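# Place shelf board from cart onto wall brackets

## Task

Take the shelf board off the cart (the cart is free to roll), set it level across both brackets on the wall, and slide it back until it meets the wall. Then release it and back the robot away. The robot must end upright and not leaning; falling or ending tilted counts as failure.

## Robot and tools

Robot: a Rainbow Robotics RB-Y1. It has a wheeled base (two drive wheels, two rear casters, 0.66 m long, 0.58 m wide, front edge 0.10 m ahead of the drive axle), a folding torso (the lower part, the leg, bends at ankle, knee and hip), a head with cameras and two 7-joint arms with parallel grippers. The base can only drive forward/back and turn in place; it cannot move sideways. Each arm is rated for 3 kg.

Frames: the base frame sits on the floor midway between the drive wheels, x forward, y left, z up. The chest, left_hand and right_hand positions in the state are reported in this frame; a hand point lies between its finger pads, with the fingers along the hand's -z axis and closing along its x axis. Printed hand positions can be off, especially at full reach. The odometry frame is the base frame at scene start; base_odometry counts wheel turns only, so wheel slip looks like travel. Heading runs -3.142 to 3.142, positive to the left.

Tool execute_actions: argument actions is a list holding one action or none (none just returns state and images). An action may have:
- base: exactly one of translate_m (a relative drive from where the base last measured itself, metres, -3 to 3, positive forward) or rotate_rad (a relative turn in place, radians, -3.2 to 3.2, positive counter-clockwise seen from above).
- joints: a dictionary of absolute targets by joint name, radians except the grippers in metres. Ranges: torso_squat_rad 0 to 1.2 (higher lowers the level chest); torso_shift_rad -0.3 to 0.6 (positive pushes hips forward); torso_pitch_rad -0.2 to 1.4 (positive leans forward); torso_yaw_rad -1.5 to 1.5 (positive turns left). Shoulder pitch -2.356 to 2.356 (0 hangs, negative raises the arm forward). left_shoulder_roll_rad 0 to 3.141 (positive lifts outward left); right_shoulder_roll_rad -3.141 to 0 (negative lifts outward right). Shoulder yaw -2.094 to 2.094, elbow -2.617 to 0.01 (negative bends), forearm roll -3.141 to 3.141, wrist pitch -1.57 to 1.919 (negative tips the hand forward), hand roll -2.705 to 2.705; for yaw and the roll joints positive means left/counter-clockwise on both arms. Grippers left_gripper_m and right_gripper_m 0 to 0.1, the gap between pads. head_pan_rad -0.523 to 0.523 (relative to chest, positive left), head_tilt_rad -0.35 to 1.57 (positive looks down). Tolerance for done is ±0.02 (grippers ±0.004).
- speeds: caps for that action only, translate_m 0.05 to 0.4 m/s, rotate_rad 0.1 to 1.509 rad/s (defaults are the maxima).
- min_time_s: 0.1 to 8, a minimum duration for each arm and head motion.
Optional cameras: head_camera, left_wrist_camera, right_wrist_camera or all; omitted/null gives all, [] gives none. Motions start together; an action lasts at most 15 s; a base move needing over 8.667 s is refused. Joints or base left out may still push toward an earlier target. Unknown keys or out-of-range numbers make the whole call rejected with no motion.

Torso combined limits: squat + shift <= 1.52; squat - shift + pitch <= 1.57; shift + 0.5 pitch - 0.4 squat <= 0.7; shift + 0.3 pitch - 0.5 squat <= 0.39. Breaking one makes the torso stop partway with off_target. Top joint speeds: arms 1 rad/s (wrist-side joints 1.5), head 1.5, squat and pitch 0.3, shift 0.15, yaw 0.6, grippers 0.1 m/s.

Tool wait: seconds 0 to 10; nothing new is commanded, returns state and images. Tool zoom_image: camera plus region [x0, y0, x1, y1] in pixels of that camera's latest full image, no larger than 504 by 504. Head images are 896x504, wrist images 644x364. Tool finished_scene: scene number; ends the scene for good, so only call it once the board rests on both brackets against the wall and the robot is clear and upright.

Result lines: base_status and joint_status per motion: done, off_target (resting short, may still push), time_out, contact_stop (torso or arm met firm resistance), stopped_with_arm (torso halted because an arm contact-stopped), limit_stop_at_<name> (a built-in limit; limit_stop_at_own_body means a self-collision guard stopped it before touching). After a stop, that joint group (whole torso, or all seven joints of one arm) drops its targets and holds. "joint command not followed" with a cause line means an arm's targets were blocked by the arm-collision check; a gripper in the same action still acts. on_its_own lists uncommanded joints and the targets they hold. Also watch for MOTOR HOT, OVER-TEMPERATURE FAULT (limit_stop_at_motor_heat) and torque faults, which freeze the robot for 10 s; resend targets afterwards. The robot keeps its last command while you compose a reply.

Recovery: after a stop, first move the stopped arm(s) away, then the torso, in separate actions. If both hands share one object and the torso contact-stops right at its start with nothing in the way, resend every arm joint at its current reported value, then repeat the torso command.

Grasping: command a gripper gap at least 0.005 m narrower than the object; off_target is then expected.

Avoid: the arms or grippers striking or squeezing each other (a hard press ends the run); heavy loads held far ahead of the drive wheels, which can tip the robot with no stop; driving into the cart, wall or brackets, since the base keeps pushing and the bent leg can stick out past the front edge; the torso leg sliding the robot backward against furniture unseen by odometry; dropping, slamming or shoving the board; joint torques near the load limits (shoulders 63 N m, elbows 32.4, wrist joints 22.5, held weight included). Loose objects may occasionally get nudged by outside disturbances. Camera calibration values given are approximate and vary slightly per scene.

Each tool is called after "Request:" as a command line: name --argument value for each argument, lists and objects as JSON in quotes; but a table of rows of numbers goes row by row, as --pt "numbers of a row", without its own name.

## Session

Request:
execute_actions --actions '[]' --cameras '["head_camera"]'

Scene clock: 0.00 s.
base_odometry: x=+0.000 y=+0.000 heading=+0.000 (m, m, rad; odometry frame)
base_status: not commanded
joint_positions: torso_squat_rad=+0.350 torso_shift_rad=-0.001 torso_pitch_rad=+0.000 torso_yaw_rad=-0.001 left_shoulder_pitch_rad=+0.038 left_shoulder_roll_rad=+0.027 left_shoulder_yaw_rad=+0.034 left_elbow_rad=-0.100 left_forearm_roll_rad=-0.016 left_wrist_pitch_rad=-0.037 left_hand_roll_rad=-0.006 left_gripper_m=+0.101 right_shoulder_pitch_rad=+0.051 right_shoulder_roll_rad=-0.015 right_shoulder_yaw_rad=-0.036 right_elbow_rad=-0.260 right_forearm_roll_rad=+0.015 right_wrist_pitch_rad=+0.019 right_hand_roll_rad=+0.001 right_gripper_m=+0.099 head_pan_rad=+0.000 head_tilt_rad=+0.399
joint_status: not commanded
chest: x=-0.2287 y=+0.0004 z=+1.2474 quat_wxyz=(+1.000, +0.000, +0.000, +0.000) (m; base frame)
left_hand: x=-0.1989 y=+0.2436 z=+0.5640 quat_wxyz=(+0.999, +0.016, -0.050, +0.011) (m; base frame)
right_hand: x=-0.1435 y=-0.2374 z=+0.5674 quat_wxyz=(+0.995, -0.012, -0.096, -0.018) (m; base frame)
pictures: head_camera
camera_calibration (this result's frames):
head_camera: T_world_to_cam=[[0.0425611, -0.998967, 0.0158928, -0.0105777], [-0.379755, -0.0308887, -0.924571, 1.32083], [0.924107, 0.0333153, -0.380678, 0.685599], [0, 0, 0, 1]] pos_world=[-0.131525, 0.00739102, 1.48236]
Images, in order (width x height): head_camera 896x504.

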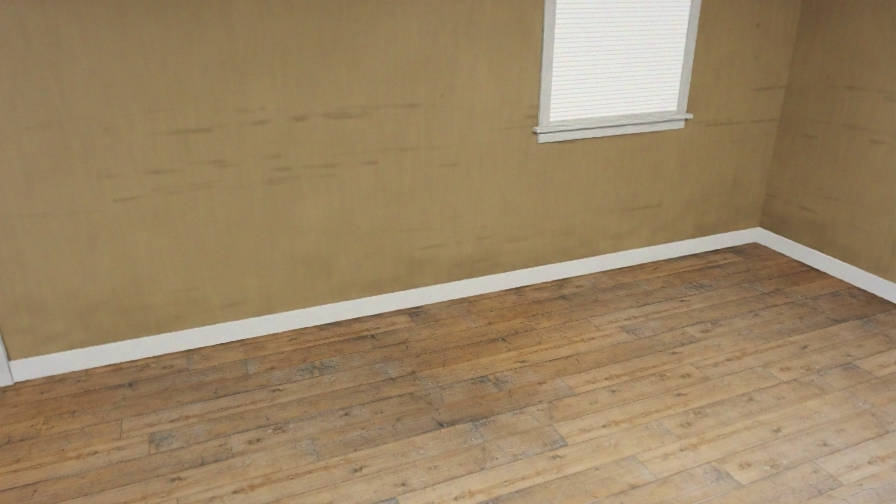

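Request:
execute_actions --actions '[{"base":{"rotate_rad":-2.0},"joints":{"head_pan_rad":0.5,"left_shoulder_pitch_rad":-0.1,"left_shoulder_roll_rad":0.54,"left_shoulder_yaw_rad":0,"left_elbow_rad":-1.47,"left_forearm_roll_rad":0,"left_wrist_pitch_rad":0,"left_hand_roll_rad":0.54,"right_shoulder_pitch_rad":0,"right_shoulder_roll_rad":-0.53,"right_shoulder_yaw_rad":0,"right_elbow_rad":-1.57,"right_forearm_roll_rad":0,"right_wrist_pitch_rad":0,"right_hand_roll_rad":-0.53}}]' --cameras '["head_camera"]'

Request:
execute_actions --actions '[{"joints":{"head_pan_rad":-0.5}}]' --cameras '["head_camera"]'

Scene clock: 4.70 s.
base_odometry: x=+0.000 y=+0.000 heading=-1.999 (m, m, rad; odometry frame)
base_status: done
joint_positions: torso_squat_rad=+0.350 torso_shift_rad=-0.001 torso_pitch_rad=+0.000 torso_yaw_rad=-0.001 left_shoulder_pitch_rad=-0.100 left_shoulder_roll_rad=+0.540 left_shoulder_yaw_rad=+0.000 left_elbow_rad=-1.470 left_forearm_roll_rad=+0.000 left_wrist_pitch_rad=+0.000 left_hand_roll_rad=+0.540 left_gripper_m=+0.101 right_shoulder_pitch_rad=+0.000 right_shoulder_roll_rad=-0.530 right_shoulder_yaw_rad=+0.000 right_elbow_rad=-1.570 right_forearm_roll_rad=+0.000 right_wrist_pitch_rad=+0.000 right_hand_roll_rad=-0.530 right_gripper_m=+0.099 head_pan_rad=+0.500 head_tilt_rad=+0.399
joint_status: all done
chest: x=-0.2287 y=+0.0003 z=+1.2474 quat_wxyz=(+1.000, +0.000, +0.000, +0.000) (m; base frame)
left_hand: x=+0.3160 y=+0.3848 z=+1.0721 quat_wxyz=(+0.704, +0.006, -0.710, +0.006) (m; base frame)
right_hand: x=+0.2886 y=-0.3756 z=+1.0625 quat_wxyz=(+0.707, -0.001, -0.707, -0.001) (m; base frame)
pictures: head_camera
camera_calibration (this result's frames):
head_camera: T_world_to_cam=[[0.51593, -0.856481, 0.0160003, 0.0870916], [-0.318527, -0.209147, -0.924553, 1.33351], [0.795209, 0.471908, -0.380718, 0.658887], [0, 0, 0, 1]] pos_world=[-0.144127, 0.0425585, 1.48236]
Images, in order (width x height): head_camera 896x504.

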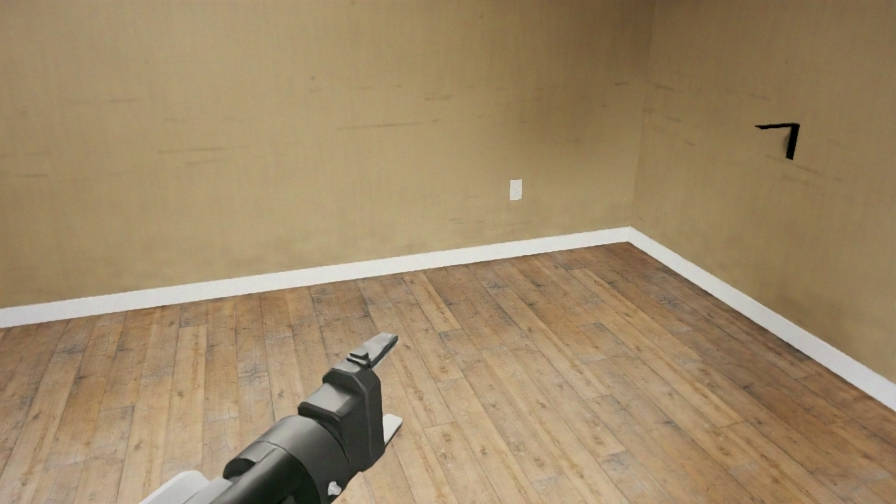

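Scene clock: 6.03 s.
base_odometry: x=+0.000 y=+0.000 heading=-1.999 (m, m, rad; odometry frame)
base_status: not commanded
joint_positions: torso_squat_rad=+0.350 torso_shift_rad=-0.001 torso_pitch_rad=+0.000 torso_yaw_rad=-0.001 left_shoulder_pitch_rad=-0.100 left_shoulder_roll_rad=+0.540 left_shoulder_yaw_rad=+0.000 left_elbow_rad=-1.470 left_forearm_roll_rad=+0.000 left_wrist_pitch_rad=+0.000 left_hand_roll_rad=+0.540 left_gripper_m=+0.101 right_shoulder_pitch_rad=+0.000 right_shoulder_roll_rad=-0.530 right_shoulder_yaw_rad=+0.000 right_elbow_rad=-1.570 right_forearm_roll_rad=+0.000 right_wrist_pitch_rad=+0.000 right_hand_roll_rad=-0.530 right_gripper_m=+0.099 head_pan_rad=-0.500 head_tilt_rad=+0.399
joint_status: all done
chest: x=-0.2287 y=+0.0003 z=+1.2474 quat_wxyz=(+1.000, +0.000, +0.000, +0.000) (m; base frame)
left_hand: x=+0.3160 y=+0.3848 z=+1.0721 quat_wxyz=(+0.704, +0.006, -0.710, +0.006) (m; base frame)
right_hand: x=+0.2886 y=-0.3756 z=+1.0625 quat_wxyz=(+0.707, -0.001, -0.707, -0.001) (m; base frame)
pictures: head_camera
camera_calibration (this result's frames):
head_camera: T_world_to_cam=[[-0.441876, -0.896939, 0.0156935, -0.110522], [-0.347904, 0.155217, -0.924592, 1.32737], [0.826867, -0.414015, -0.380636, 0.66562], [0, 0, 0, 1]] pos_world=[-0.137419, -0.0295849, 1.48237]
Images, in order (width x height): head_camera 896x504.

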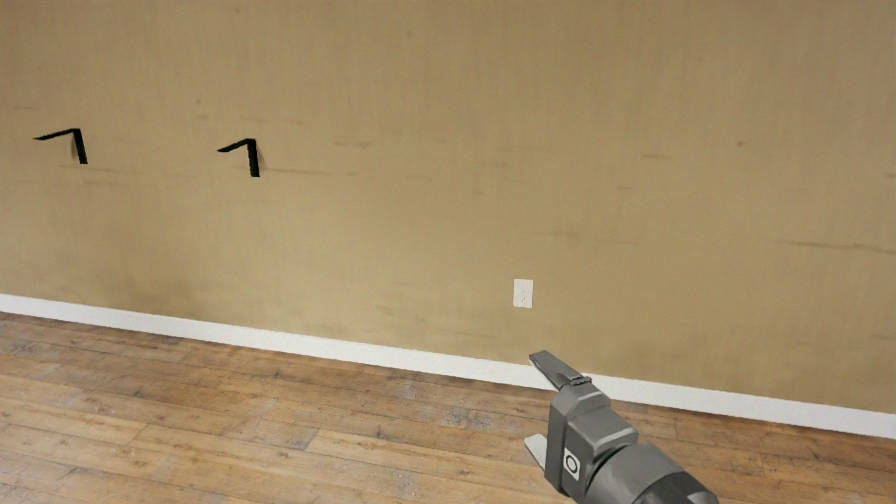

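Request:
execute_actions --actions '[{"base":{"rotate_rad":-1.68},"joints":{"head_pan_rad":0.2,"head_tilt_rad":0.5}}]' --cameras '["head_camera"]'

Scene clock: 10.43 s.
base_odometry: x=+0.000 y=+0.000 heading=+2.605 (m, m, rad; odometry frame)
base_status: done
joint_positions: torso_squat_rad=+0.350 torso_shift_rad=-0.001 torso_pitch_rad=+0.000 torso_yaw_rad=-0.001 left_shoulder_pitch_rad=-0.100 left_shoulder_roll_rad=+0.540 left_shoulder_yaw_rad=+0.000 left_elbow_rad=-1.470 left_forearm_roll_rad=+0.000 left_wrist_pitch_rad=+0.000 left_hand_roll_rad=+0.540 left_gripper_m=+0.101 right_shoulder_pitch_rad=+0.000 right_shoulder_roll_rad=-0.530 right_shoulder_yaw_rad=+0.000 right_elbow_rad=-1.570 right_forearm_roll_rad=+0.000 right_wrist_pitch_rad=+0.000 right_hand_roll_rad=-0.530 right_gripper_m=+0.099 head_pan_rad=+0.200 head_tilt_rad=+0.500
joint_status: all done
chest: x=-0.2287 y=+0.0004 z=+1.2474 quat_wxyz=(+1.000, +0.000, +0.000, +0.000) (m; base frame)
left_hand: x=+0.3160 y=+0.3848 z=+1.0721 quat_wxyz=(+0.704, +0.006, -0.710, +0.006) (m; base frame)
right_hand: x=+0.2886 y=-0.3756 z=+1.0625 quat_wxyz=(+0.707, -0.001, -0.707, -0.001) (m; base frame)
pictures: head_camera
camera_calibration (this result's frames):
head_camera: T_world_to_cam=[[0.241104, -0.970431, 0.011514, 0.0368032], [-0.455318, -0.123585, -0.88171, 1.24318], [0.857062, 0.207341, -0.471652, 0.803391], [0, 0, 0, 1]] pos_world=[-0.131386, 0.0227777, 1.47462]
Images, in order (width x height): head_camera 896x504.

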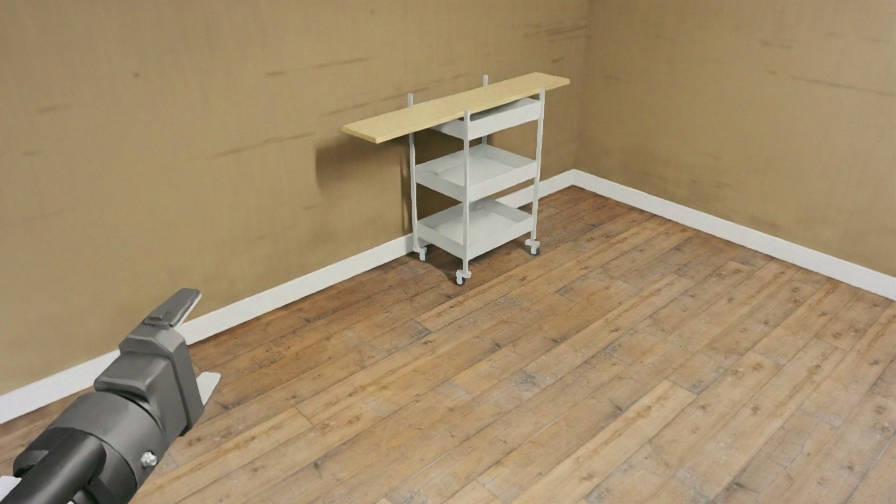

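Request:
execute_actions --actions '[{"base":{"rotate_rad":-0.17},"joints":{"head_pan_rad":0}}]' --cameras '[]'

Request:
execute_actions --actions '[{"base":{"translate_m":1.95},"joints":{"torso_squat_rad":1.09}}]' --cameras '[]'

Request:
execute_actions --actions '[{"base":{"rotate_rad":1.08}}]'

Scene clock: 12.67 s.
base_odometry: x=+0.000 y=+0.000 heading=+2.436 (m, m, rad; odometry frame)
base_status: done
joint_positions: torso_squat_rad=+0.350 torso_shift_rad=-0.001 torso_pitch_rad=+0.000 torso_yaw_rad=-0.001 left_shoulder_pitch_rad=-0.100 left_shoulder_roll_rad=+0.540 left_shoulder_yaw_rad=+0.000 left_elbow_rad=-1.470 left_forearm_roll_rad=+0.000 left_wrist_pitch_rad=+0.000 left_hand_roll_rad=+0.540 left_gripper_m=+0.101 right_shoulder_pitch_rad=+0.000 right_shoulder_roll_rad=-0.530 right_shoulder_yaw_rad=+0.000 right_elbow_rad=-1.570 right_forearm_roll_rad=+0.000 right_wrist_pitch_rad=+0.000 right_hand_roll_rad=-0.530 right_gripper_m=+0.099 head_pan_rad=+0.000 head_tilt_rad=+0.500
joint_status: all done
chest: x=-0.2287 y=+0.0004 z=+1.2474 quat_wxyz=(+1.000, +0.000, +0.000, +0.000) (m; base frame)
left_hand: x=+0.3160 y=+0.3848 z=+1.0721 quat_wxyz=(+0.704, +0.006, -0.710, +0.006) (m; base frame)
right_hand: x=+0.2885 y=-0.3756 z=+1.0625 quat_wxyz=(+0.707, -0.001, -0.707, +0.000) (m; base frame)
pictures: none
No camera images: the call's "cameras" was empty. Leave "cameras" out to get every camera's image.

Scene clock: 19.03 s.
base_odometry: x=-1.483 y=+1.266 heading=+2.434 (m, m, rad; odometry frame)
base_status: done
joint_positions: torso_squat_rad=+1.090 torso_shift_rad=-0.001 torso_pitch_rad=+0.000 torso_yaw_rad=-0.001 left_shoulder_pitch_rad=-0.100 left_shoulder_roll_rad=+0.540 left_shoulder_yaw_rad=+0.000 left_elbow_rad=-1.470 left_forearm_roll_rad=+0.000 left_wrist_pitch_rad=+0.000 left_hand_roll_rad=+0.540 left_gripper_m=+0.101 right_shoulder_pitch_rad=+0.000 right_shoulder_roll_rad=-0.530 right_shoulder_yaw_rad=+0.000 right_elbow_rad=-1.570 right_forearm_roll_rad=+0.000 right_wrist_pitch_rad=+0.000 right_hand_roll_rad=-0.530 right_gripper_m=+0.099 head_pan_rad=+0.000 head_tilt_rad=+0.500
joint_status: all done
chest: x=-0.2283 y=+0.0002 z=+0.9137 quat_wxyz=(+1.000, +0.000, +0.000, +0.000) (m; base frame)
left_hand: x=+0.3164 y=+0.3846 z=+0.7384 quat_wxyz=(+0.704, +0.006, -0.710, +0.006) (m; base frame)
right_hand: x=+0.2889 y=-0.3758 z=+0.7287 quat_wxyz=(+0.707, -0.001, -0.707, -0.001) (m; base frame)
pictures: none
No camera images: the call's "cameras" was empty. Leave "cameras" out to get every camera's image.

Scene clock: 22.37 s.
base_odometry: x=-1.482 y=+1.266 heading=-2.769 (m, m, rad; odometry frame)
base_status: done
joint_positions: torso_squat_rad=+1.090 torso_shift_rad=-0.001 torso_pitch_rad=+0.000 torso_yaw_rad=-0.001 left_shoulder_pitch_rad=-0.100 left_shoulder_roll_rad=+0.540 left_shoulder_yaw_rad=+0.000 left_elbow_rad=-1.470 left_forearm_roll_rad=+0.000 left_wrist_pitch_rad=+0.000 left_hand_roll_rad=+0.540 left_gripper_m=+0.101 right_shoulder_pitch_rad=+0.000 right_shoulder_roll_rad=-0.530 right_shoulder_yaw_rad=+0.000 right_elbow_rad=-1.570 right_forearm_roll_rad=+0.000 right_wrist_pitch_rad=+0.000 right_hand_roll_rad=-0.530 right_gripper_m=+0.099 head_pan_rad=+0.000 head_tilt_rad=+0.500
joint_status: not commanded
chest: x=-0.2283 y=+0.0002 z=+0.9137 quat_wxyz=(+1.000, +0.000, +0.000, +0.000) (m; base frame)
left_hand: x=+0.3164 y=+0.3846 z=+0.7384 quat_wxyz=(+0.704, +0.006, -0.710, +0.006) (m; base frame)
right_hand: x=+0.2889 y=-0.3758 z=+0.7287 quat_wxyz=(+0.707, -0.001, -0.707, -0.001) (m; base frame)
pictures: head_camera, left_wrist_camera, right_wrist_camera
camera_calibration (this result's frames):
head_camera: T_world_to_cam=[[0.0435926, -0.998984, 0.0114443, -0.000299536], [-0.470897, -0.0306487, -0.881656, 0.945783], [0.88111, 0.0330446, -0.471755, 0.650774], [0, 0, 0, 1]] pos_world=[-0.128024, 0.00718323, 1.14086]
left_wrist_camera: T_world_to_cam=[[0.0197626, -0.0458377, 0.998753, -0.721514], [-0.588187, -0.808324, -0.0254594, 0.553251], [0.808484, -0.58695, -0.0429357, 0.0842072], [0, 0, 0, 1]] pos_world=[0.271594, 0.463559, 0.738316]
right_wrist_camera: T_world_to_cam=[[0.0136592, -0.0382063, -0.999177, 0.701866], [-0.638507, 0.768671, -0.038121, 0.533045], [0.769495, 0.638502, -0.0138956, 0.115757], [0, 0, 0, 1]] pos_world=[0.241692, -0.456832, 0.723217]
Images, in order (width x height): head_camera 896x504, left_wrist_camera 644x364, right_wrist_camera 644x364.

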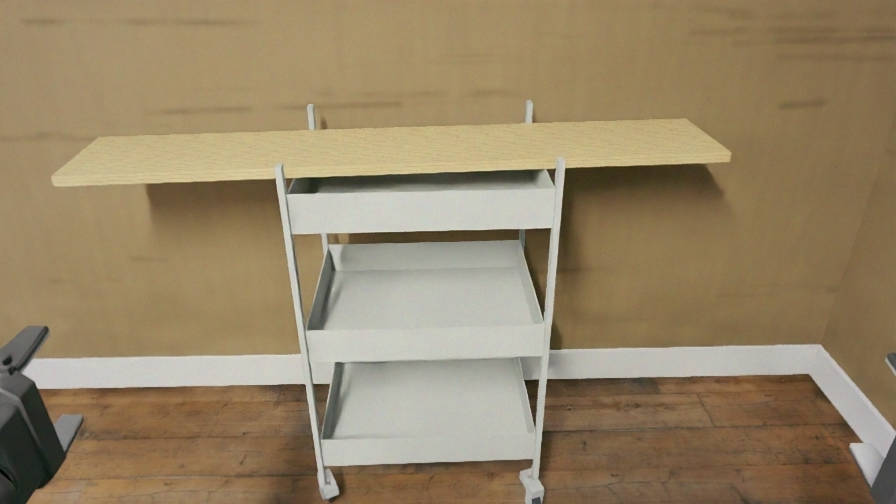

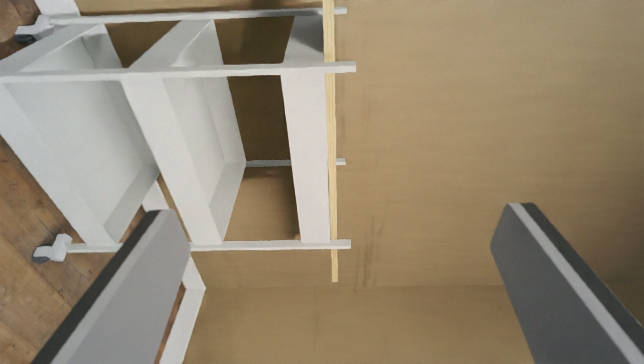

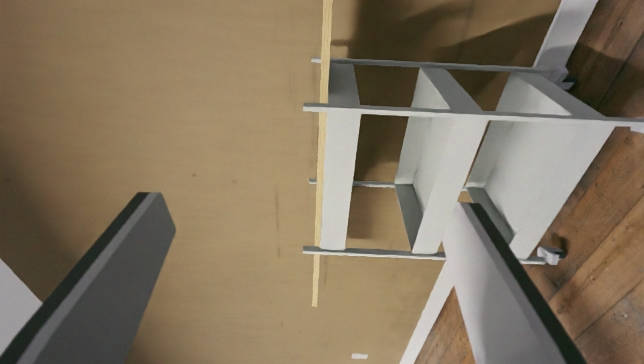

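Request:
execute_actions --actions '[{"base":{"translate_m":0.42},"joints":{"head_tilt_rad":0.75}}]' --cameras '[]'

Request:
execute_actions --actions '[{"base":{"rotate_rad":0.14}}]' --cameras '[]'

Request:
execute_actions --actions '[{"base":{"translate_m":0.15}}]'

Scene clock: 25.13 s.
base_odometry: x=-1.874 y=+1.113 heading=-2.768 (m, m, rad; odometry frame)
base_status: done
joint_positions: torso_squat_rad=+1.090 torso_shift_rad=-0.001 torso_pitch_rad=+0.000 torso_yaw_rad=-0.001 left_shoulder_pitch_rad=-0.100 left_shoulder_roll_rad=+0.540 left_shoulder_yaw_rad=+0.000 left_elbow_rad=-1.470 left_forearm_roll_rad=+0.000 left_wrist_pitch_rad=+0.000 left_hand_roll_rad=+0.540 left_gripper_m=+0.101 right_shoulder_pitch_rad=+0.000 right_shoulder_roll_rad=-0.530 right_shoulder_yaw_rad=+0.000 right_elbow_rad=-1.570 right_forearm_roll_rad=+0.000 right_wrist_pitch_rad=+0.000 right_hand_roll_rad=-0.530 right_gripper_m=+0.099 head_pan_rad=+0.000 head_tilt_rad=+0.750
joint_status: all done
chest: x=-0.2283 y=+0.0002 z=+0.9137 quat_wxyz=(+1.000, +0.000, +0.000, +0.000) (m; base frame)
left_hand: x=+0.3164 y=+0.3846 z=+0.7384 quat_wxyz=(+0.704, +0.006, -0.710, +0.006) (m; base frame)
right_hand: x=+0.2889 y=-0.3758 z=+0.7287 quat_wxyz=(+0.707, -0.001, -0.707, -0.001) (m; base frame)
pictures: none
No camera images: the call's "cameras" was empty. Leave "cameras" out to get every camera's image.

Scene clock: 26.53 s.
base_odometry: x=-1.874 y=+1.113 heading=-2.629 (m, m, rad; odometry frame)
base_status: done
joint_positions: torso_squat_rad=+1.090 torso_shift_rad=-0.001 torso_pitch_rad=+0.000 torso_yaw_rad=-0.001 left_shoulder_pitch_rad=-0.100 left_shoulder_roll_rad=+0.540 left_shoulder_yaw_rad=+0.000 left_elbow_rad=-1.470 left_forearm_roll_rad=+0.000 left_wrist_pitch_rad=+0.000 left_hand_roll_rad=+0.540 left_gripper_m=+0.101 right_shoulder_pitch_rad=+0.000 right_shoulder_roll_rad=-0.530 right_shoulder_yaw_rad=+0.000 right_elbow_rad=-1.570 right_forearm_roll_rad=+0.000 right_wrist_pitch_rad=+0.000 right_hand_roll_rad=-0.530 right_gripper_m=+0.099 head_pan_rad=+0.000 head_tilt_rad=+0.750
joint_status: not commanded
chest: x=-0.2283 y=+0.0002 z=+0.9137 quat_wxyz=(+1.000, +0.000, +0.000, -0.001) (m; base frame)
left_hand: x=+0.3164 y=+0.3846 z=+0.7384 quat_wxyz=(+0.704, +0.006, -0.710, +0.006) (m; base frame)
right_hand: x=+0.2889 y=-0.3758 z=+0.7286 quat_wxyz=(+0.707, -0.001, -0.707, -0.001) (m; base frame)
pictures: none
No camera images: the call's "cameras" was empty. Leave "cameras" out to get every camera's image.

Scene clock: 28.40 s.
base_odometry: x=-2.004 y=+1.040 heading=-2.628 (m, m, rad; odometry frame)
base_status: done
joint_positions: torso_squat_rad=+1.090 torso_shift_rad=-0.001 torso_pitch_rad=+0.000 torso_yaw_rad=-0.001 left_shoulder_pitch_rad=-0.100 left_shoulder_roll_rad=+0.540 left_shoulder_yaw_rad=+0.000 left_elbow_rad=-1.470 left_forearm_roll_rad=+0.000 left_wrist_pitch_rad=+0.000 left_hand_roll_rad=+0.540 left_gripper_m=+0.101 right_shoulder_pitch_rad=+0.000 right_shoulder_roll_rad=-0.530 right_shoulder_yaw_rad=+0.000 right_elbow_rad=-1.570 right_forearm_roll_rad=+0.000 right_wrist_pitch_rad=+0.000 right_hand_roll_rad=-0.530 right_gripper_m=+0.099 head_pan_rad=+0.000 head_tilt_rad=+0.750
joint_status: not commanded
chest: x=-0.2283 y=+0.0002 z=+0.9137 quat_wxyz=(+1.000, +0.000, +0.000, +0.000) (m; base frame)
left_hand: x=+0.3164 y=+0.3846 z=+0.7384 quat_wxyz=(+0.704, +0.006, -0.710, +0.006) (m; base frame)
right_hand: x=+0.2889 y=-0.3758 z=+0.7286 quat_wxyz=(+0.707, -0.001, -0.707, -0.001) (m; base frame)
pictures: head_camera, left_wrist_camera, right_wrist_camera
camera_calibration (this result's frames):
head_camera: T_world_to_cam=[[0.0450091, -0.998987, 0.0000624833, 0.0126617], [-0.674431, -0.0304324, -0.737711, 0.743485], [0.736965, 0.0331615, -0.675117, 0.847496], [0, 0, 0, 1]] pos_world=[-0.123716, 0.00717065, 1.12063]
left_wrist_camera: T_world_to_cam=[[0.019786, -0.0458464, 0.998753, -0.721516], [-0.58822, -0.8083, -0.0254509, 0.553244], [0.808459, -0.586983, -0.0429608, 0.0842046], [0, 0, 0, 1]] pos_world=[0.271629, 0.463535, 0.738314]
right_wrist_camera: T_world_to_cam=[[0.0136087, -0.0381989, -0.999177, 0.70186], [-0.638519, 0.768663, -0.0380828, 0.533022], [0.769486, 0.638512, -0.0139302, 0.115776], [0, 0, 0, 1]] pos_world=[0.241705, -0.456829, 0.723195]
Images, in order (width x height): head_camera 896x504, left_wrist_camera 644x364, right_wrist_camera 644x364.

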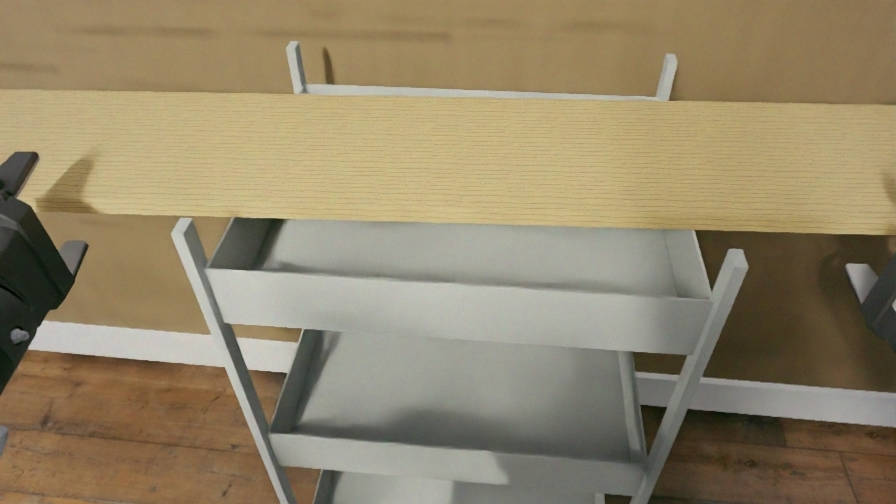

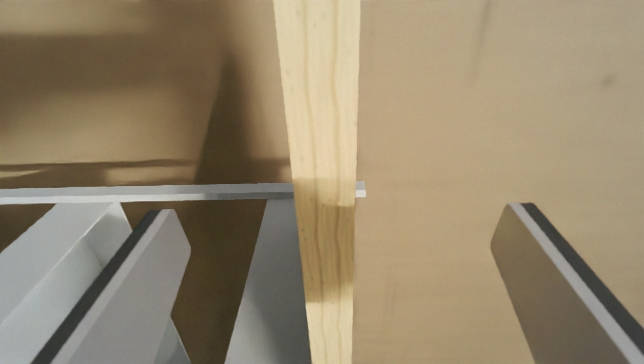

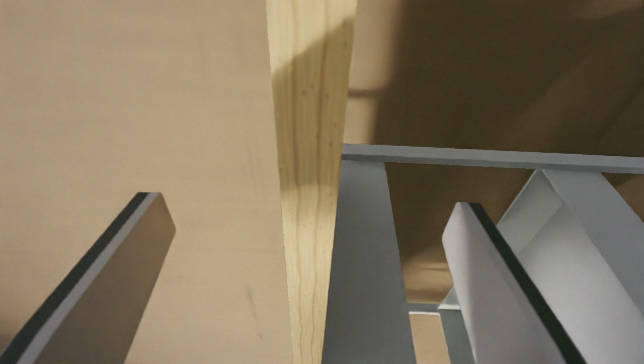

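Request:
execute_actions --actions '[{"base":{"translate_m":0.045}}]' --cameras '[]'

Request:
execute_actions --actions '[{"joints":{"left_gripper_m":0,"right_gripper_m":0}}]' --cameras '[]'

Request:
execute_actions --actions '[{"joints":{"torso_squat_rad":0.85}}]' --cameras '[]'

Request:
execute_actions --actions '[{"base":{"translate_m":-0.8},"joints":{"head_tilt_rad":0.45,"torso_squat_rad":0.5}}]' --cameras '[]'

Request:
execute_actions --actions '[{"base":{"rotate_rad":1.5}}]' --cameras '[]'

Request:
execute_actions --actions '[{"base":{"translate_m":1.65}}]' --cameras '[]'

Request:
execute_actions --actions '[{"base":{"translate_m":1.65}}]' --cameras '[]'

Request:
execute_actions --actions '[{"base":{"rotate_rad":-1.55}}]' --cameras '["head_camera"]'

Scene clock: 29.73 s.
base_odometry: x=-2.044 y=+1.017 heading=-2.627 (m, m, rad; odometry frame)
base_status: done
joint_positions: torso_squat_rad=+1.090 torso_shift_rad=-0.001 torso_pitch_rad=+0.000 torso_yaw_rad=-0.001 left_shoulder_pitch_rad=-0.100 left_shoulder_roll_rad=+0.540 left_shoulder_yaw_rad=+0.000 left_elbow_rad=-1.470 left_forearm_roll_rad=+0.000 left_wrist_pitch_rad=+0.000 left_hand_roll_rad=+0.540 left_gripper_m=+0.101 right_shoulder_pitch_rad=+0.000 right_shoulder_roll_rad=-0.530 right_shoulder_yaw_rad=+0.000 right_elbow_rad=-1.570 right_forearm_roll_rad=+0.000 right_wrist_pitch_rad=+0.000 right_hand_roll_rad=-0.530 right_gripper_m=+0.099 head_pan_rad=+0.000 head_tilt_rad=+0.750
joint_status: not commanded
chest: x=-0.2283 y=+0.0002 z=+0.9137 quat_wxyz=(+1.000, +0.000, +0.000, +0.000) (m; base frame)
left_hand: x=+0.3164 y=+0.3846 z=+0.7383 quat_wxyz=(+0.704, +0.006, -0.710, +0.006) (m; base frame)
right_hand: x=+0.2889 y=-0.3757 z=+0.7286 quat_wxyz=(+0.707, -0.001, -0.707, +0.000) (m; base frame)
pictures: none
No camera images: the call's "cameras" was empty. Leave "cameras" out to get every camera's image.

Scene clock: 31.23 s.
base_odometry: x=-2.044 y=+1.017 heading=-2.627 (m, m, rad; odometry frame)
base_status: not commanded
joint_positions: torso_squat_rad=+1.090 torso_shift_rad=-0.001 torso_pitch_rad=+0.000 torso_yaw_rad=-0.001 left_shoulder_pitch_rad=-0.099 left_shoulder_roll_rad=+0.540 left_shoulder_yaw_rad=+0.000 left_elbow_rad=-1.469 left_forearm_roll_rad=+0.000 left_wrist_pitch_rad=+0.000 left_hand_roll_rad=+0.540 left_gripper_m=+0.019 right_shoulder_pitch_rad=+0.000 right_shoulder_roll_rad=-0.530 right_shoulder_yaw_rad=+0.000 right_elbow_rad=-1.570 right_forearm_roll_rad=+0.000 right_wrist_pitch_rad=+0.000 right_hand_roll_rad=-0.530 right_gripper_m=+0.017 head_pan_rad=+0.000 head_tilt_rad=+0.750
joint_status: left_gripper_m off_target (ended at +0.019, target +0.000); right_gripper_m off_target (ended at +0.017, target +0.000)
chest: x=-0.2283 y=+0.0002 z=+0.9137 quat_wxyz=(+1.000, +0.000, +0.000, +0.000) (m; base frame)
left_hand: x=+0.3162 y=+0.3846 z=+0.7373 quat_wxyz=(+0.705, +0.006, -0.709, +0.006) (m; base frame)
right_hand: x=+0.2890 y=-0.3757 z=+0.7288 quat_wxyz=(+0.707, +0.000, -0.707, +0.000) (m; base frame)
pictures: none
No camera images: the call's "cameras" was empty. Leave "cameras" out to get every camera's image.

Scene clock: 32.83 s.
base_odometry: x=-2.044 y=+1.017 heading=-2.627 (m, m, rad; odometry frame)
base_status: not commanded
joint_positions: torso_squat_rad=+0.850 torso_shift_rad=-0.001 torso_pitch_rad=+0.001 torso_yaw_rad=-0.001 left_shoulder_pitch_rad=-0.099 left_shoulder_roll_rad=+0.540 left_shoulder_yaw_rad=-0.001 left_elbow_rad=-1.469 left_forearm_roll_rad=+0.000 left_wrist_pitch_rad=+0.001 left_hand_roll_rad=+0.540 left_gripper_m=+0.019 right_shoulder_pitch_rad=+0.001 right_shoulder_roll_rad=-0.530 right_shoulder_yaw_rad=+0.001 right_elbow_rad=-1.569 right_forearm_roll_rad=+0.000 right_wrist_pitch_rad=+0.001 right_hand_roll_rad=-0.530 right_gripper_m=+0.017 head_pan_rad=+0.000 head_tilt_rad=+0.750
joint_status: all done
chest: x=-0.2281 y=+0.0003 z=+1.0520 quat_wxyz=(+1.000, +0.000, +0.000, +0.000) (m; base frame)
left_hand: x=+0.3161 y=+0.3847 z=+0.8744 quat_wxyz=(+0.706, +0.006, -0.708, +0.007) (m; base frame)
right_hand: x=+0.2886 y=-0.3758 z=+0.8652 quat_wxyz=(+0.709, -0.001, -0.706, -0.001) (m; base frame)
pictures: none
No camera images: the call's "cameras" was empty. Leave "cameras" out to get every camera's image.

Scene clock: 36.70 s.
base_odometry: x=-1.348 y=+1.412 heading=-2.625 (m, m, rad; odometry frame)
base_status: done
joint_positions: torso_squat_rad=+0.500 torso_shift_rad=-0.001 torso_pitch_rad=+0.000 torso_yaw_rad=-0.001 left_shoulder_pitch_rad=-0.098 left_shoulder_roll_rad=+0.539 left_shoulder_yaw_rad=-0.001 left_elbow_rad=-1.469 left_forearm_roll_rad=+0.000 left_wrist_pitch_rad=+0.001 left_hand_roll_rad=+0.540 left_gripper_m=+0.019 right_shoulder_pitch_rad=+0.001 right_shoulder_roll_rad=-0.530 right_shoulder_yaw_rad=+0.001 right_elbow_rad=-1.569 right_forearm_roll_rad=+0.000 right_wrist_pitch_rad=+0.001 right_hand_roll_rad=-0.530 right_gripper_m=+0.017 head_pan_rad=+0.000 head_tilt_rad=+0.450
joint_status: all done
chest: x=-0.2282 y=+0.0003 z=+1.2043 quat_wxyz=(+1.000, +0.000, +0.000, +0.000) (m; base frame)
left_hand: x=+0.3158 y=+0.3848 z=+1.0267 quat_wxyz=(+0.706, +0.006, -0.708, +0.007) (m; base frame)
right_hand: x=+0.2885 y=-0.3757 z=+1.0175 quat_wxyz=(+0.709, -0.001, -0.706, -0.001) (m; base frame)
pictures: none
No camera images: the call's "cameras" was empty. Leave "cameras" out to get every camera's image.

Scene clock: 40.63 s.
base_odometry: x=-1.347 y=+1.412 heading=-1.125 (m, m, rad; odometry frame)
base_status: done
joint_positions: torso_squat_rad=+0.500 torso_shift_rad=-0.001 torso_pitch_rad=+0.000 torso_yaw_rad=-0.001 left_shoulder_pitch_rad=-0.098 left_shoulder_roll_rad=+0.539 left_shoulder_yaw_rad=-0.001 left_elbow_rad=-1.469 left_forearm_roll_rad=+0.000 left_wrist_pitch_rad=+0.001 left_hand_roll_rad=+0.540 left_gripper_m=+0.019 right_shoulder_pitch_rad=+0.001 right_shoulder_roll_rad=-0.530 right_shoulder_yaw_rad=+0.001 right_elbow_rad=-1.569 right_forearm_roll_rad=+0.000 right_wrist_pitch_rad=+0.001 right_hand_roll_rad=-0.530 right_gripper_m=+0.017 head_pan_rad=+0.000 head_tilt_rad=+0.450
joint_status: not commanded
chest: x=-0.2282 y=+0.0003 z=+1.2043 quat_wxyz=(+1.000, +0.000, +0.000, -0.001) (m; base frame)
left_hand: x=+0.3159 y=+0.3848 z=+1.0267 quat_wxyz=(+0.706, +0.006, -0.708, +0.007) (m; base frame)
right_hand: x=+0.2884 y=-0.3757 z=+1.0174 quat_wxyz=(+0.709, -0.001, -0.706, -0.001) (m; base frame)
pictures: none
No camera images: the call's "cameras" was empty. Leave "cameras" out to get every camera's image.

Scene clock: 46.40 s.
base_odometry: x=-0.636 y=-0.076 heading=-1.125 (m, m, rad; odometry frame)
base_status: done
joint_positions: torso_squat_rad=+0.500 torso_shift_rad=-0.001 torso_pitch_rad=+0.001 torso_yaw_rad=-0.001 left_shoulder_pitch_rad=-0.098 left_shoulder_roll_rad=+0.539 left_shoulder_yaw_rad=-0.001 left_elbow_rad=-1.469 left_forearm_roll_rad=+0.000 left_wrist_pitch_rad=+0.001 left_hand_roll_rad=+0.540 left_gripper_m=+0.019 right_shoulder_pitch_rad=+0.001 right_shoulder_roll_rad=-0.530 right_shoulder_yaw_rad=+0.001 right_elbow_rad=-1.569 right_forearm_roll_rad=+0.000 right_wrist_pitch_rad=+0.001 right_hand_roll_rad=-0.530 right_gripper_m=+0.017 head_pan_rad=+0.000 head_tilt_rad=+0.450
joint_status: not commanded
chest: x=-0.2282 y=+0.0003 z=+1.2043 quat_wxyz=(+1.000, +0.000, +0.000, -0.001) (m; base frame)
left_hand: x=+0.3159 y=+0.3848 z=+1.0266 quat_wxyz=(+0.706, +0.006, -0.708, +0.007) (m; base frame)
right_hand: x=+0.2885 y=-0.3757 z=+1.0174 quat_wxyz=(+0.709, -0.001, -0.706, -0.001) (m; base frame)
pictures: none
No camera images: the call's "cameras" was empty. Leave "cameras" out to get every camera's image.

Scene clock: 52.17 s.
base_odometry: x=+0.077 y=-1.564 heading=-1.124 (m, m, rad; odometry frame)
base_status: done
joint_positions: torso_squat_rad=+0.500 torso_shift_rad=-0.001 torso_pitch_rad=+0.001 torso_yaw_rad=-0.001 left_shoulder_pitch_rad=-0.098 left_shoulder_roll_rad=+0.539 left_shoulder_yaw_rad=-0.001 left_elbow_rad=-1.469 left_forearm_roll_rad=+0.000 left_wrist_pitch_rad=+0.001 left_hand_roll_rad=+0.540 left_gripper_m=+0.019 right_shoulder_pitch_rad=+0.001 right_shoulder_roll_rad=-0.530 right_shoulder_yaw_rad=+0.001 right_elbow_rad=-1.569 right_forearm_roll_rad=+0.000 right_wrist_pitch_rad=+0.001 right_hand_roll_rad=-0.530 right_gripper_m=+0.017 head_pan_rad=+0.000 head_tilt_rad=+0.450
joint_status: not commanded
chest: x=-0.2282 y=+0.0003 z=+1.2043 quat_wxyz=(+1.000, +0.000, +0.000, -0.001) (m; base frame)
left_hand: x=+0.3159 y=+0.3848 z=+1.0266 quat_wxyz=(+0.706, +0.006, -0.708, +0.007) (m; base frame)
right_hand: x=+0.2885 y=-0.3757 z=+1.0174 quat_wxyz=(+0.709, -0.001, -0.706, -0.001) (m; base frame)
pictures: none
No camera images: the call's "cameras" was empty. Leave "cameras" out to get every camera's image.

Scene clock: 56.03 s.
base_odometry: x=+0.077 y=-1.564 heading=-2.673 (m, m, rad; odometry frame)
base_status: done
joint_positions: torso_squat_rad=+0.500 torso_shift_rad=-0.001 torso_pitch_rad=+0.001 torso_yaw_rad=-0.001 left_shoulder_pitch_rad=-0.098 left_shoulder_roll_rad=+0.539 left_shoulder_yaw_rad=-0.001 left_elbow_rad=-1.469 left_forearm_roll_rad=+0.000 left_wrist_pitch_rad=+0.001 left_hand_roll_rad=+0.540 left_gripper_m=+0.019 right_shoulder_pitch_rad=+0.001 right_shoulder_roll_rad=-0.530 right_shoulder_yaw_rad=+0.001 right_elbow_rad=-1.569 right_forearm_roll_rad=+0.000 right_wrist_pitch_rad=+0.001 right_hand_roll_rad=-0.530 right_gripper_m=+0.017 head_pan_rad=+0.000 head_tilt_rad=+0.450
joint_status: not commanded
chest: x=-0.2282 y=+0.0004 z=+1.2043 quat_wxyz=(+1.000, +0.000, +0.000, -0.001) (m; base frame)
left_hand: x=+0.3159 y=+0.3848 z=+1.0266 quat_wxyz=(+0.706, +0.006, -0.708, +0.007) (m; base frame)
right_hand: x=+0.2885 y=-0.3757 z=+1.0174 quat_wxyz=(+0.709, -0.001, -0.706, -0.001) (m; base frame)
pictures: head_camera
camera_calibration (this result's frames):
head_camera: T_world_to_cam=[[0.042967, -0.998983, 0.0136607, -0.00670591], [-0.427028, -0.0307248, -0.903716, 1.24215], [0.903217, 0.0329965, -0.427914, 0.730555], [0, 0, 0, 1]] pos_world=[-0.129131, 0.00735982, 1.43525]
Images, in order (width x height): head_camera 896x504.

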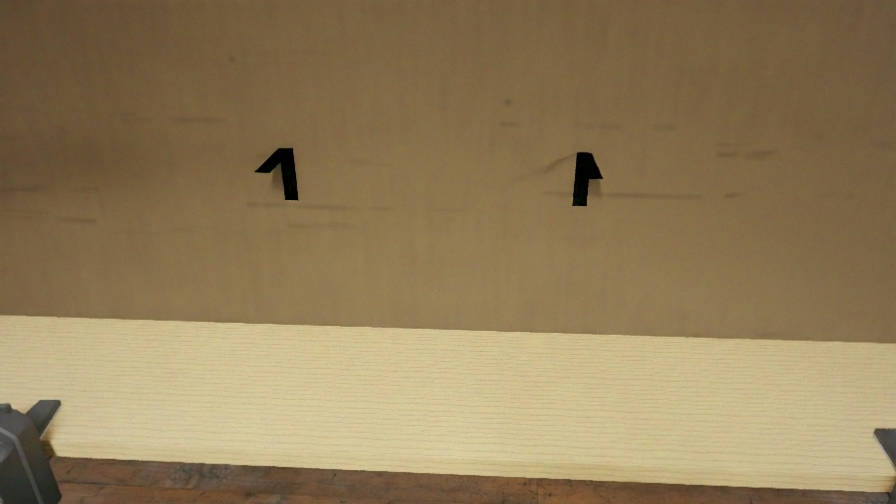

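Request:
execute_actions --actions '[{"base":{"translate_m":0.65},"joints":{"head_tilt_rad":0.7}}]'

Scene clock: 59.37 s.
base_odometry: x=-0.503 y=-1.857 heading=-2.674 (m, m, rad; odometry frame)
base_status: done
joint_positions: torso_squat_rad=+0.500 torso_shift_rad=-0.001 torso_pitch_rad=+0.001 torso_yaw_rad=-0.001 left_shoulder_pitch_rad=-0.098 left_shoulder_roll_rad=+0.539 left_shoulder_yaw_rad=-0.001 left_elbow_rad=-1.469 left_forearm_roll_rad=+0.000 left_wrist_pitch_rad=+0.001 left_hand_roll_rad=+0.540 left_gripper_m=+0.019 right_shoulder_pitch_rad=+0.001 right_shoulder_roll_rad=-0.530 right_shoulder_yaw_rad=+0.001 right_elbow_rad=-1.569 right_forearm_roll_rad=+0.000 right_wrist_pitch_rad=+0.001 right_hand_roll_rad=-0.530 right_gripper_m=+0.017 head_pan_rad=+0.000 head_tilt_rad=+0.700
joint_status: all done
chest: x=-0.2282 y=+0.0004 z=+1.2043 quat_wxyz=(+1.000, +0.000, +0.000, -0.001) (m; base frame)
left_hand: x=+0.3159 y=+0.3848 z=+1.0266 quat_wxyz=(+0.706, +0.006, -0.708, +0.007) (m; base frame)
right_hand: x=+0.2885 y=-0.3757 z=+1.0174 quat_wxyz=(+0.709, -0.001, -0.706, -0.001) (m; base frame)
pictures: head_camera, left_wrist_camera, right_wrist_camera
camera_calibration (this result's frames):
head_camera: T_world_to_cam=[[0.0449464, -0.998987, 0.00237402, 0.00955132], [-0.637311, -0.0305037, -0.770003, 1.01105], [0.769295, 0.0330959, -0.638036, 0.998026], [0, 0, 0, 1]] pos_world=[-0.123856, 0.00735177, 1.41526]
left_wrist_camera: T_world_to_cam=[[0.024435, -0.0453797, 0.998671, -1.01091], [-0.58793, -0.808603, -0.0223578, 0.557258], [0.808543, -0.586602, -0.0464383, 0.100515], [0, 0, 0, 1]] pos_world=[0.27106, 0.463687, 1.0267]
right_wrist_camera: T_world_to_cam=[[0.00960089, -0.0378958, -0.999236, 0.99168], [-0.638206, 0.769056, -0.0352983, 0.540955], [0.769806, 0.638057, -0.0168017, 0.122772], [0, 0, 0, 1]] pos_world=[0.241209, -0.45678, 1.01208]
Images, in order (width x height): head_camera 896x504, left_wrist_camera 644x364, right_wrist_camera 644x364.

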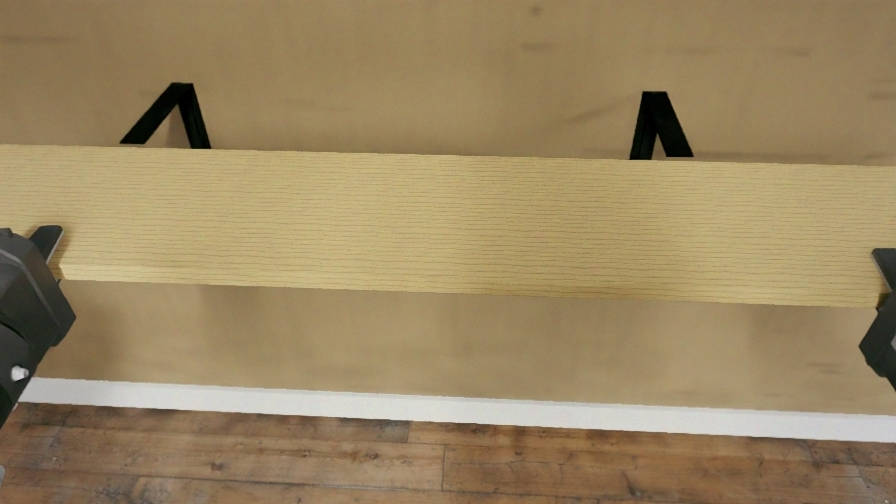

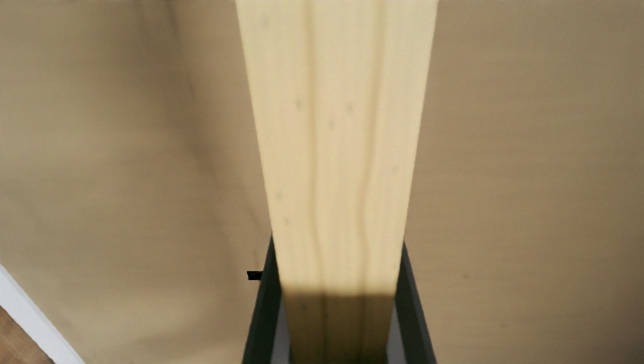

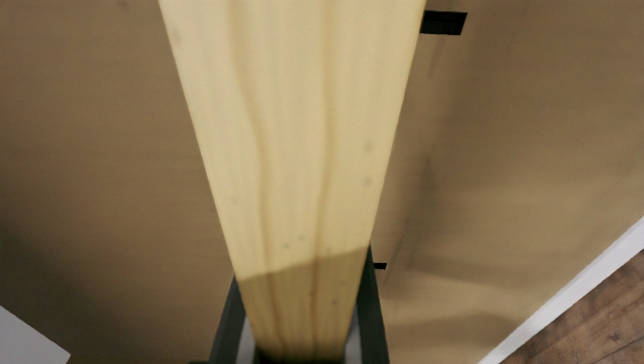

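Request:
execute_actions --actions '[{"base":{"translate_m":0.35},"joints":{"torso_squat_rad":0.6}}]' --cameras '[]'

Request:
execute_actions --actions '[{"joints":{"torso_squat_rad":0.66}}]' --cameras '[]'

Request:
execute_actions --actions '[{"joints":{"left_gripper_m":0.09,"right_gripper_m":0.09}}]' --cameras '["left_wrist_camera","right_wrist_camera"]'

Request:
execute_actions --actions '[{"base":{"translate_m":-0.08}}]' --cameras '["left_wrist_camera","right_wrist_camera"]'

Scene clock: 62.03 s.
base_odometry: x=-0.815 y=-2.015 heading=-2.675 (m, m, rad; odometry frame)
base_status: done
joint_positions: torso_squat_rad=+0.600 torso_shift_rad=-0.001 torso_pitch_rad=+0.001 torso_yaw_rad=-0.001 left_shoulder_pitch_rad=-0.098 left_shoulder_roll_rad=+0.539 left_shoulder_yaw_rad=-0.001 left_elbow_rad=-1.469 left_forearm_roll_rad=+0.000 left_wrist_pitch_rad=+0.001 left_hand_roll_rad=+0.540 left_gripper_m=+0.019 right_shoulder_pitch_rad=+0.001 right_shoulder_roll_rad=-0.530 right_shoulder_yaw_rad=+0.001 right_elbow_rad=-1.569 right_forearm_roll_rad=+0.000 right_wrist_pitch_rad=+0.001 right_hand_roll_rad=-0.530 right_gripper_m=+0.017 head_pan_rad=+0.000 head_tilt_rad=+0.700
joint_status: all done
chest: x=-0.2282 y=+0.0003 z=+1.1677 quat_wxyz=(+1.000, +0.000, +0.000, -0.001) (m; base frame)
left_hand: x=+0.3159 y=+0.3848 z=+0.9900 quat_wxyz=(+0.706, +0.006, -0.708, +0.007) (m; base frame)
right_hand: x=+0.2885 y=-0.3757 z=+0.9808 quat_wxyz=(+0.709, -0.001, -0.706, -0.001) (m; base frame)
pictures: none
No camera images: the call's "cameras" was empty. Leave "cameras" out to get every camera's image.

Scene clock: 62.97 s.
base_odometry: x=-0.815 y=-2.015 heading=-2.675 (m, m, rad; odometry frame)
base_status: not commanded
joint_positions: torso_squat_rad=+0.660 torso_shift_rad=-0.001 torso_pitch_rad=+0.000 torso_yaw_rad=-0.001 left_shoulder_pitch_rad=-0.098 left_shoulder_roll_rad=+0.539 left_shoulder_yaw_rad=-0.001 left_elbow_rad=-1.469 left_forearm_roll_rad=+0.000 left_wrist_pitch_rad=+0.001 left_hand_roll_rad=+0.540 left_gripper_m=+0.019 right_shoulder_pitch_rad=+0.001 right_shoulder_roll_rad=-0.530 right_shoulder_yaw_rad=+0.001 right_elbow_rad=-1.569 right_forearm_roll_rad=+0.000 right_wrist_pitch_rad=+0.001 right_hand_roll_rad=-0.530 right_gripper_m=+0.017 head_pan_rad=+0.000 head_tilt_rad=+0.700
joint_status: all done
chest: x=-0.2283 y=+0.0003 z=+1.1429 quat_wxyz=(+1.000, +0.000, +0.000, -0.001) (m; base frame)
left_hand: x=+0.3158 y=+0.3848 z=+0.9654 quat_wxyz=(+0.706, +0.006, -0.708, +0.007) (m; base frame)
right_hand: x=+0.2885 y=-0.3758 z=+0.9562 quat_wxyz=(+0.709, -0.001, -0.706, -0.001) (m; base frame)
pictures: none
No camera images: the call's "cameras" was empty. Leave "cameras" out to get every camera's image.

Scene clock: 64.37 s.
base_odometry: x=-0.815 y=-2.015 heading=-2.675 (m, m, rad; odometry frame)
base_status: not commanded
joint_positions: torso_squat_rad=+0.660 torso_shift_rad=-0.001 torso_pitch_rad=+0.000 torso_yaw_rad=-0.001 left_shoulder_pitch_rad=-0.099 left_shoulder_roll_rad=+0.540 left_shoulder_yaw_rad=+0.000 left_elbow_rad=-1.470 left_forearm_roll_rad=+0.000 left_wrist_pitch_rad=+0.000 left_hand_roll_rad=+0.540 left_gripper_m=+0.090 right_shoulder_pitch_rad=+0.000 right_shoulder_roll_rad=-0.530 right_shoulder_yaw_rad=+0.000 right_elbow_rad=-1.570 right_forearm_roll_rad=+0.000 right_wrist_pitch_rad=+0.000 right_hand_roll_rad=-0.530 right_gripper_m=+0.090 head_pan_rad=+0.000 head_tilt_rad=+0.700
joint_status: all done
chest: x=-0.2285 y=+0.0003 z=+1.1429 quat_wxyz=(+1.000, +0.000, +0.000, -0.001) (m; base frame)
left_hand: x=+0.3161 y=+0.3845 z=+0.9669 quat_wxyz=(+0.705, +0.005, -0.709, +0.006) (m; base frame)
right_hand: x=+0.2886 y=-0.3755 z=+0.9574 quat_wxyz=(+0.708, +0.000, -0.707, -0.001) (m; base frame)
pictures: left_wrist_camera, right_wrist_camera
camera_calibration (this result's frames):
left_wrist_camera: T_world_to_cam=[[0.0209609, -0.0454848, 0.998745, -0.950294], [-0.588504, -0.808125, -0.0244525, 0.557842], [0.808223, -0.587253, -0.0437071, 0.0950983], [0, 0, 0, 1]] pos_world=[0.271351, 0.463429, 0.966899]
right_wrist_camera: T_world_to_cam=[[0.0126453, -0.0380172, -0.999197, 0.930857], [-0.638602, 0.768631, -0.0373265, 0.540679], [0.769433, 0.638562, -0.0145583, 0.119682], [0, 0, 0, 1]] pos_world=[0.241421, -0.456619, 0.952034]
Images, in order (width x height): left_wrist_camera 644x364, right_wrist_camera 644x364.

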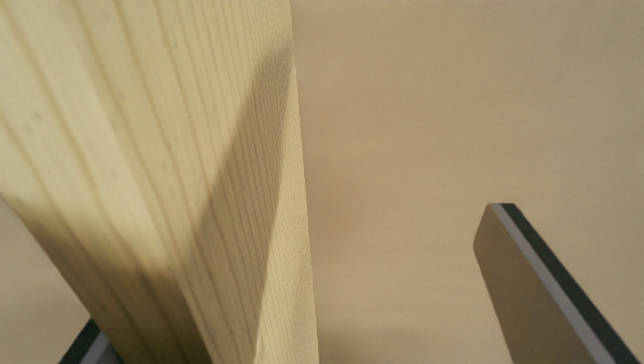

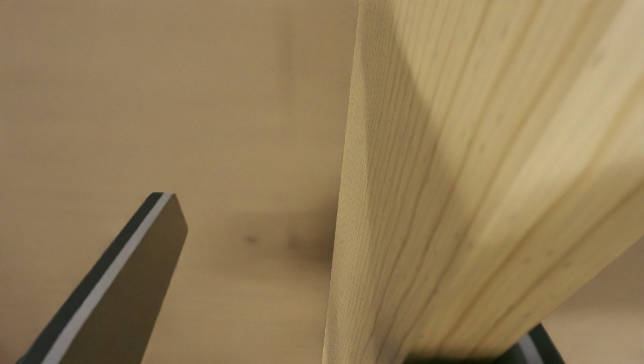

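Scene clock: 65.90 s.
base_odometry: x=-0.744 y=-1.979 heading=-2.674 (m, m, rad; odometry frame)
base_status: done
joint_positions: torso_squat_rad=+0.660 torso_shift_rad=-0.001 torso_pitch_rad=+0.000 torso_yaw_rad=-0.001 left_shoulder_pitch_rad=-0.100 left_shoulder_roll_rad=+0.540 left_shoulder_yaw_rad=+0.000 left_elbow_rad=-1.470 left_forearm_roll_rad=+0.000 left_wrist_pitch_rad=+0.000 left_hand_roll_rad=+0.540 left_gripper_m=+0.090 right_shoulder_pitch_rad=+0.000 right_shoulder_roll_rad=-0.530 right_shoulder_yaw_rad=+0.000 right_elbow_rad=-1.570 right_forearm_roll_rad=+0.000 right_wrist_pitch_rad=+0.000 right_hand_roll_rad=-0.530 right_gripper_m=+0.090 head_pan_rad=+0.000 head_tilt_rad=+0.700
joint_status: not commanded
chest: x=-0.2286 y=+0.0003 z=+1.1429 quat_wxyz=(+1.000, +0.000, +0.000, +0.000) (m; base frame)
left_hand: x=+0.3161 y=+0.3845 z=+0.9674 quat_wxyz=(+0.704, +0.005, -0.710, +0.006) (m; base frame)
right_hand: x=+0.2886 y=-0.3755 z=+0.9578 quat_wxyz=(+0.707, +0.000, -0.707, -0.001) (m; base frame)
pictures: left_wrist_camera, right_wrist_camera
camera_calibration (this result's frames):
left_wrist_camera: T_world_to_cam=[[0.0201058, -0.0455797, 0.998758, -0.950449], [-0.588548, -0.808075, -0.0250297, 0.558383], [0.808212, -0.587314, -0.0430729, 0.0945331], [0, 0, 0, 1]] pos_world=[0.271342, 0.463415, 0.967317]
right_wrist_camera: T_world_to_cam=[[0.0134093, -0.0380078, -0.999187, 0.930993], [-0.63865, 0.768568, -0.0378061, 0.541089], [0.76938, 0.638638, -0.0139677, 0.11916], [0, 0, 0, 1]] pos_world=[0.241403, -0.456578, 0.952358]
Images, in order (width x height): left_wrist_camera 644x364, right_wrist_camera 644x364.

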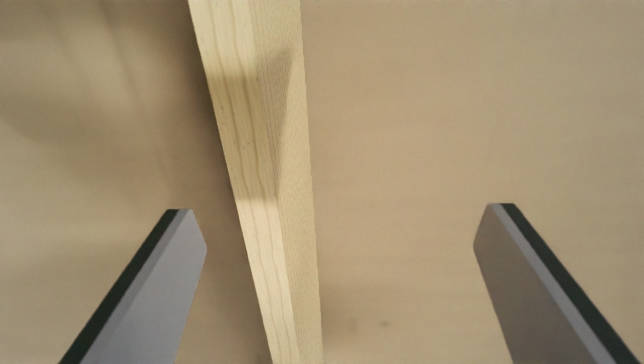

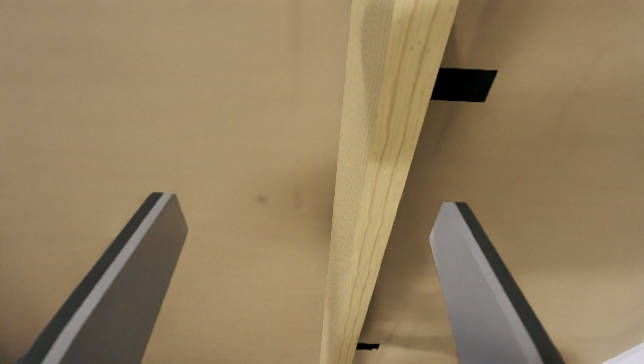

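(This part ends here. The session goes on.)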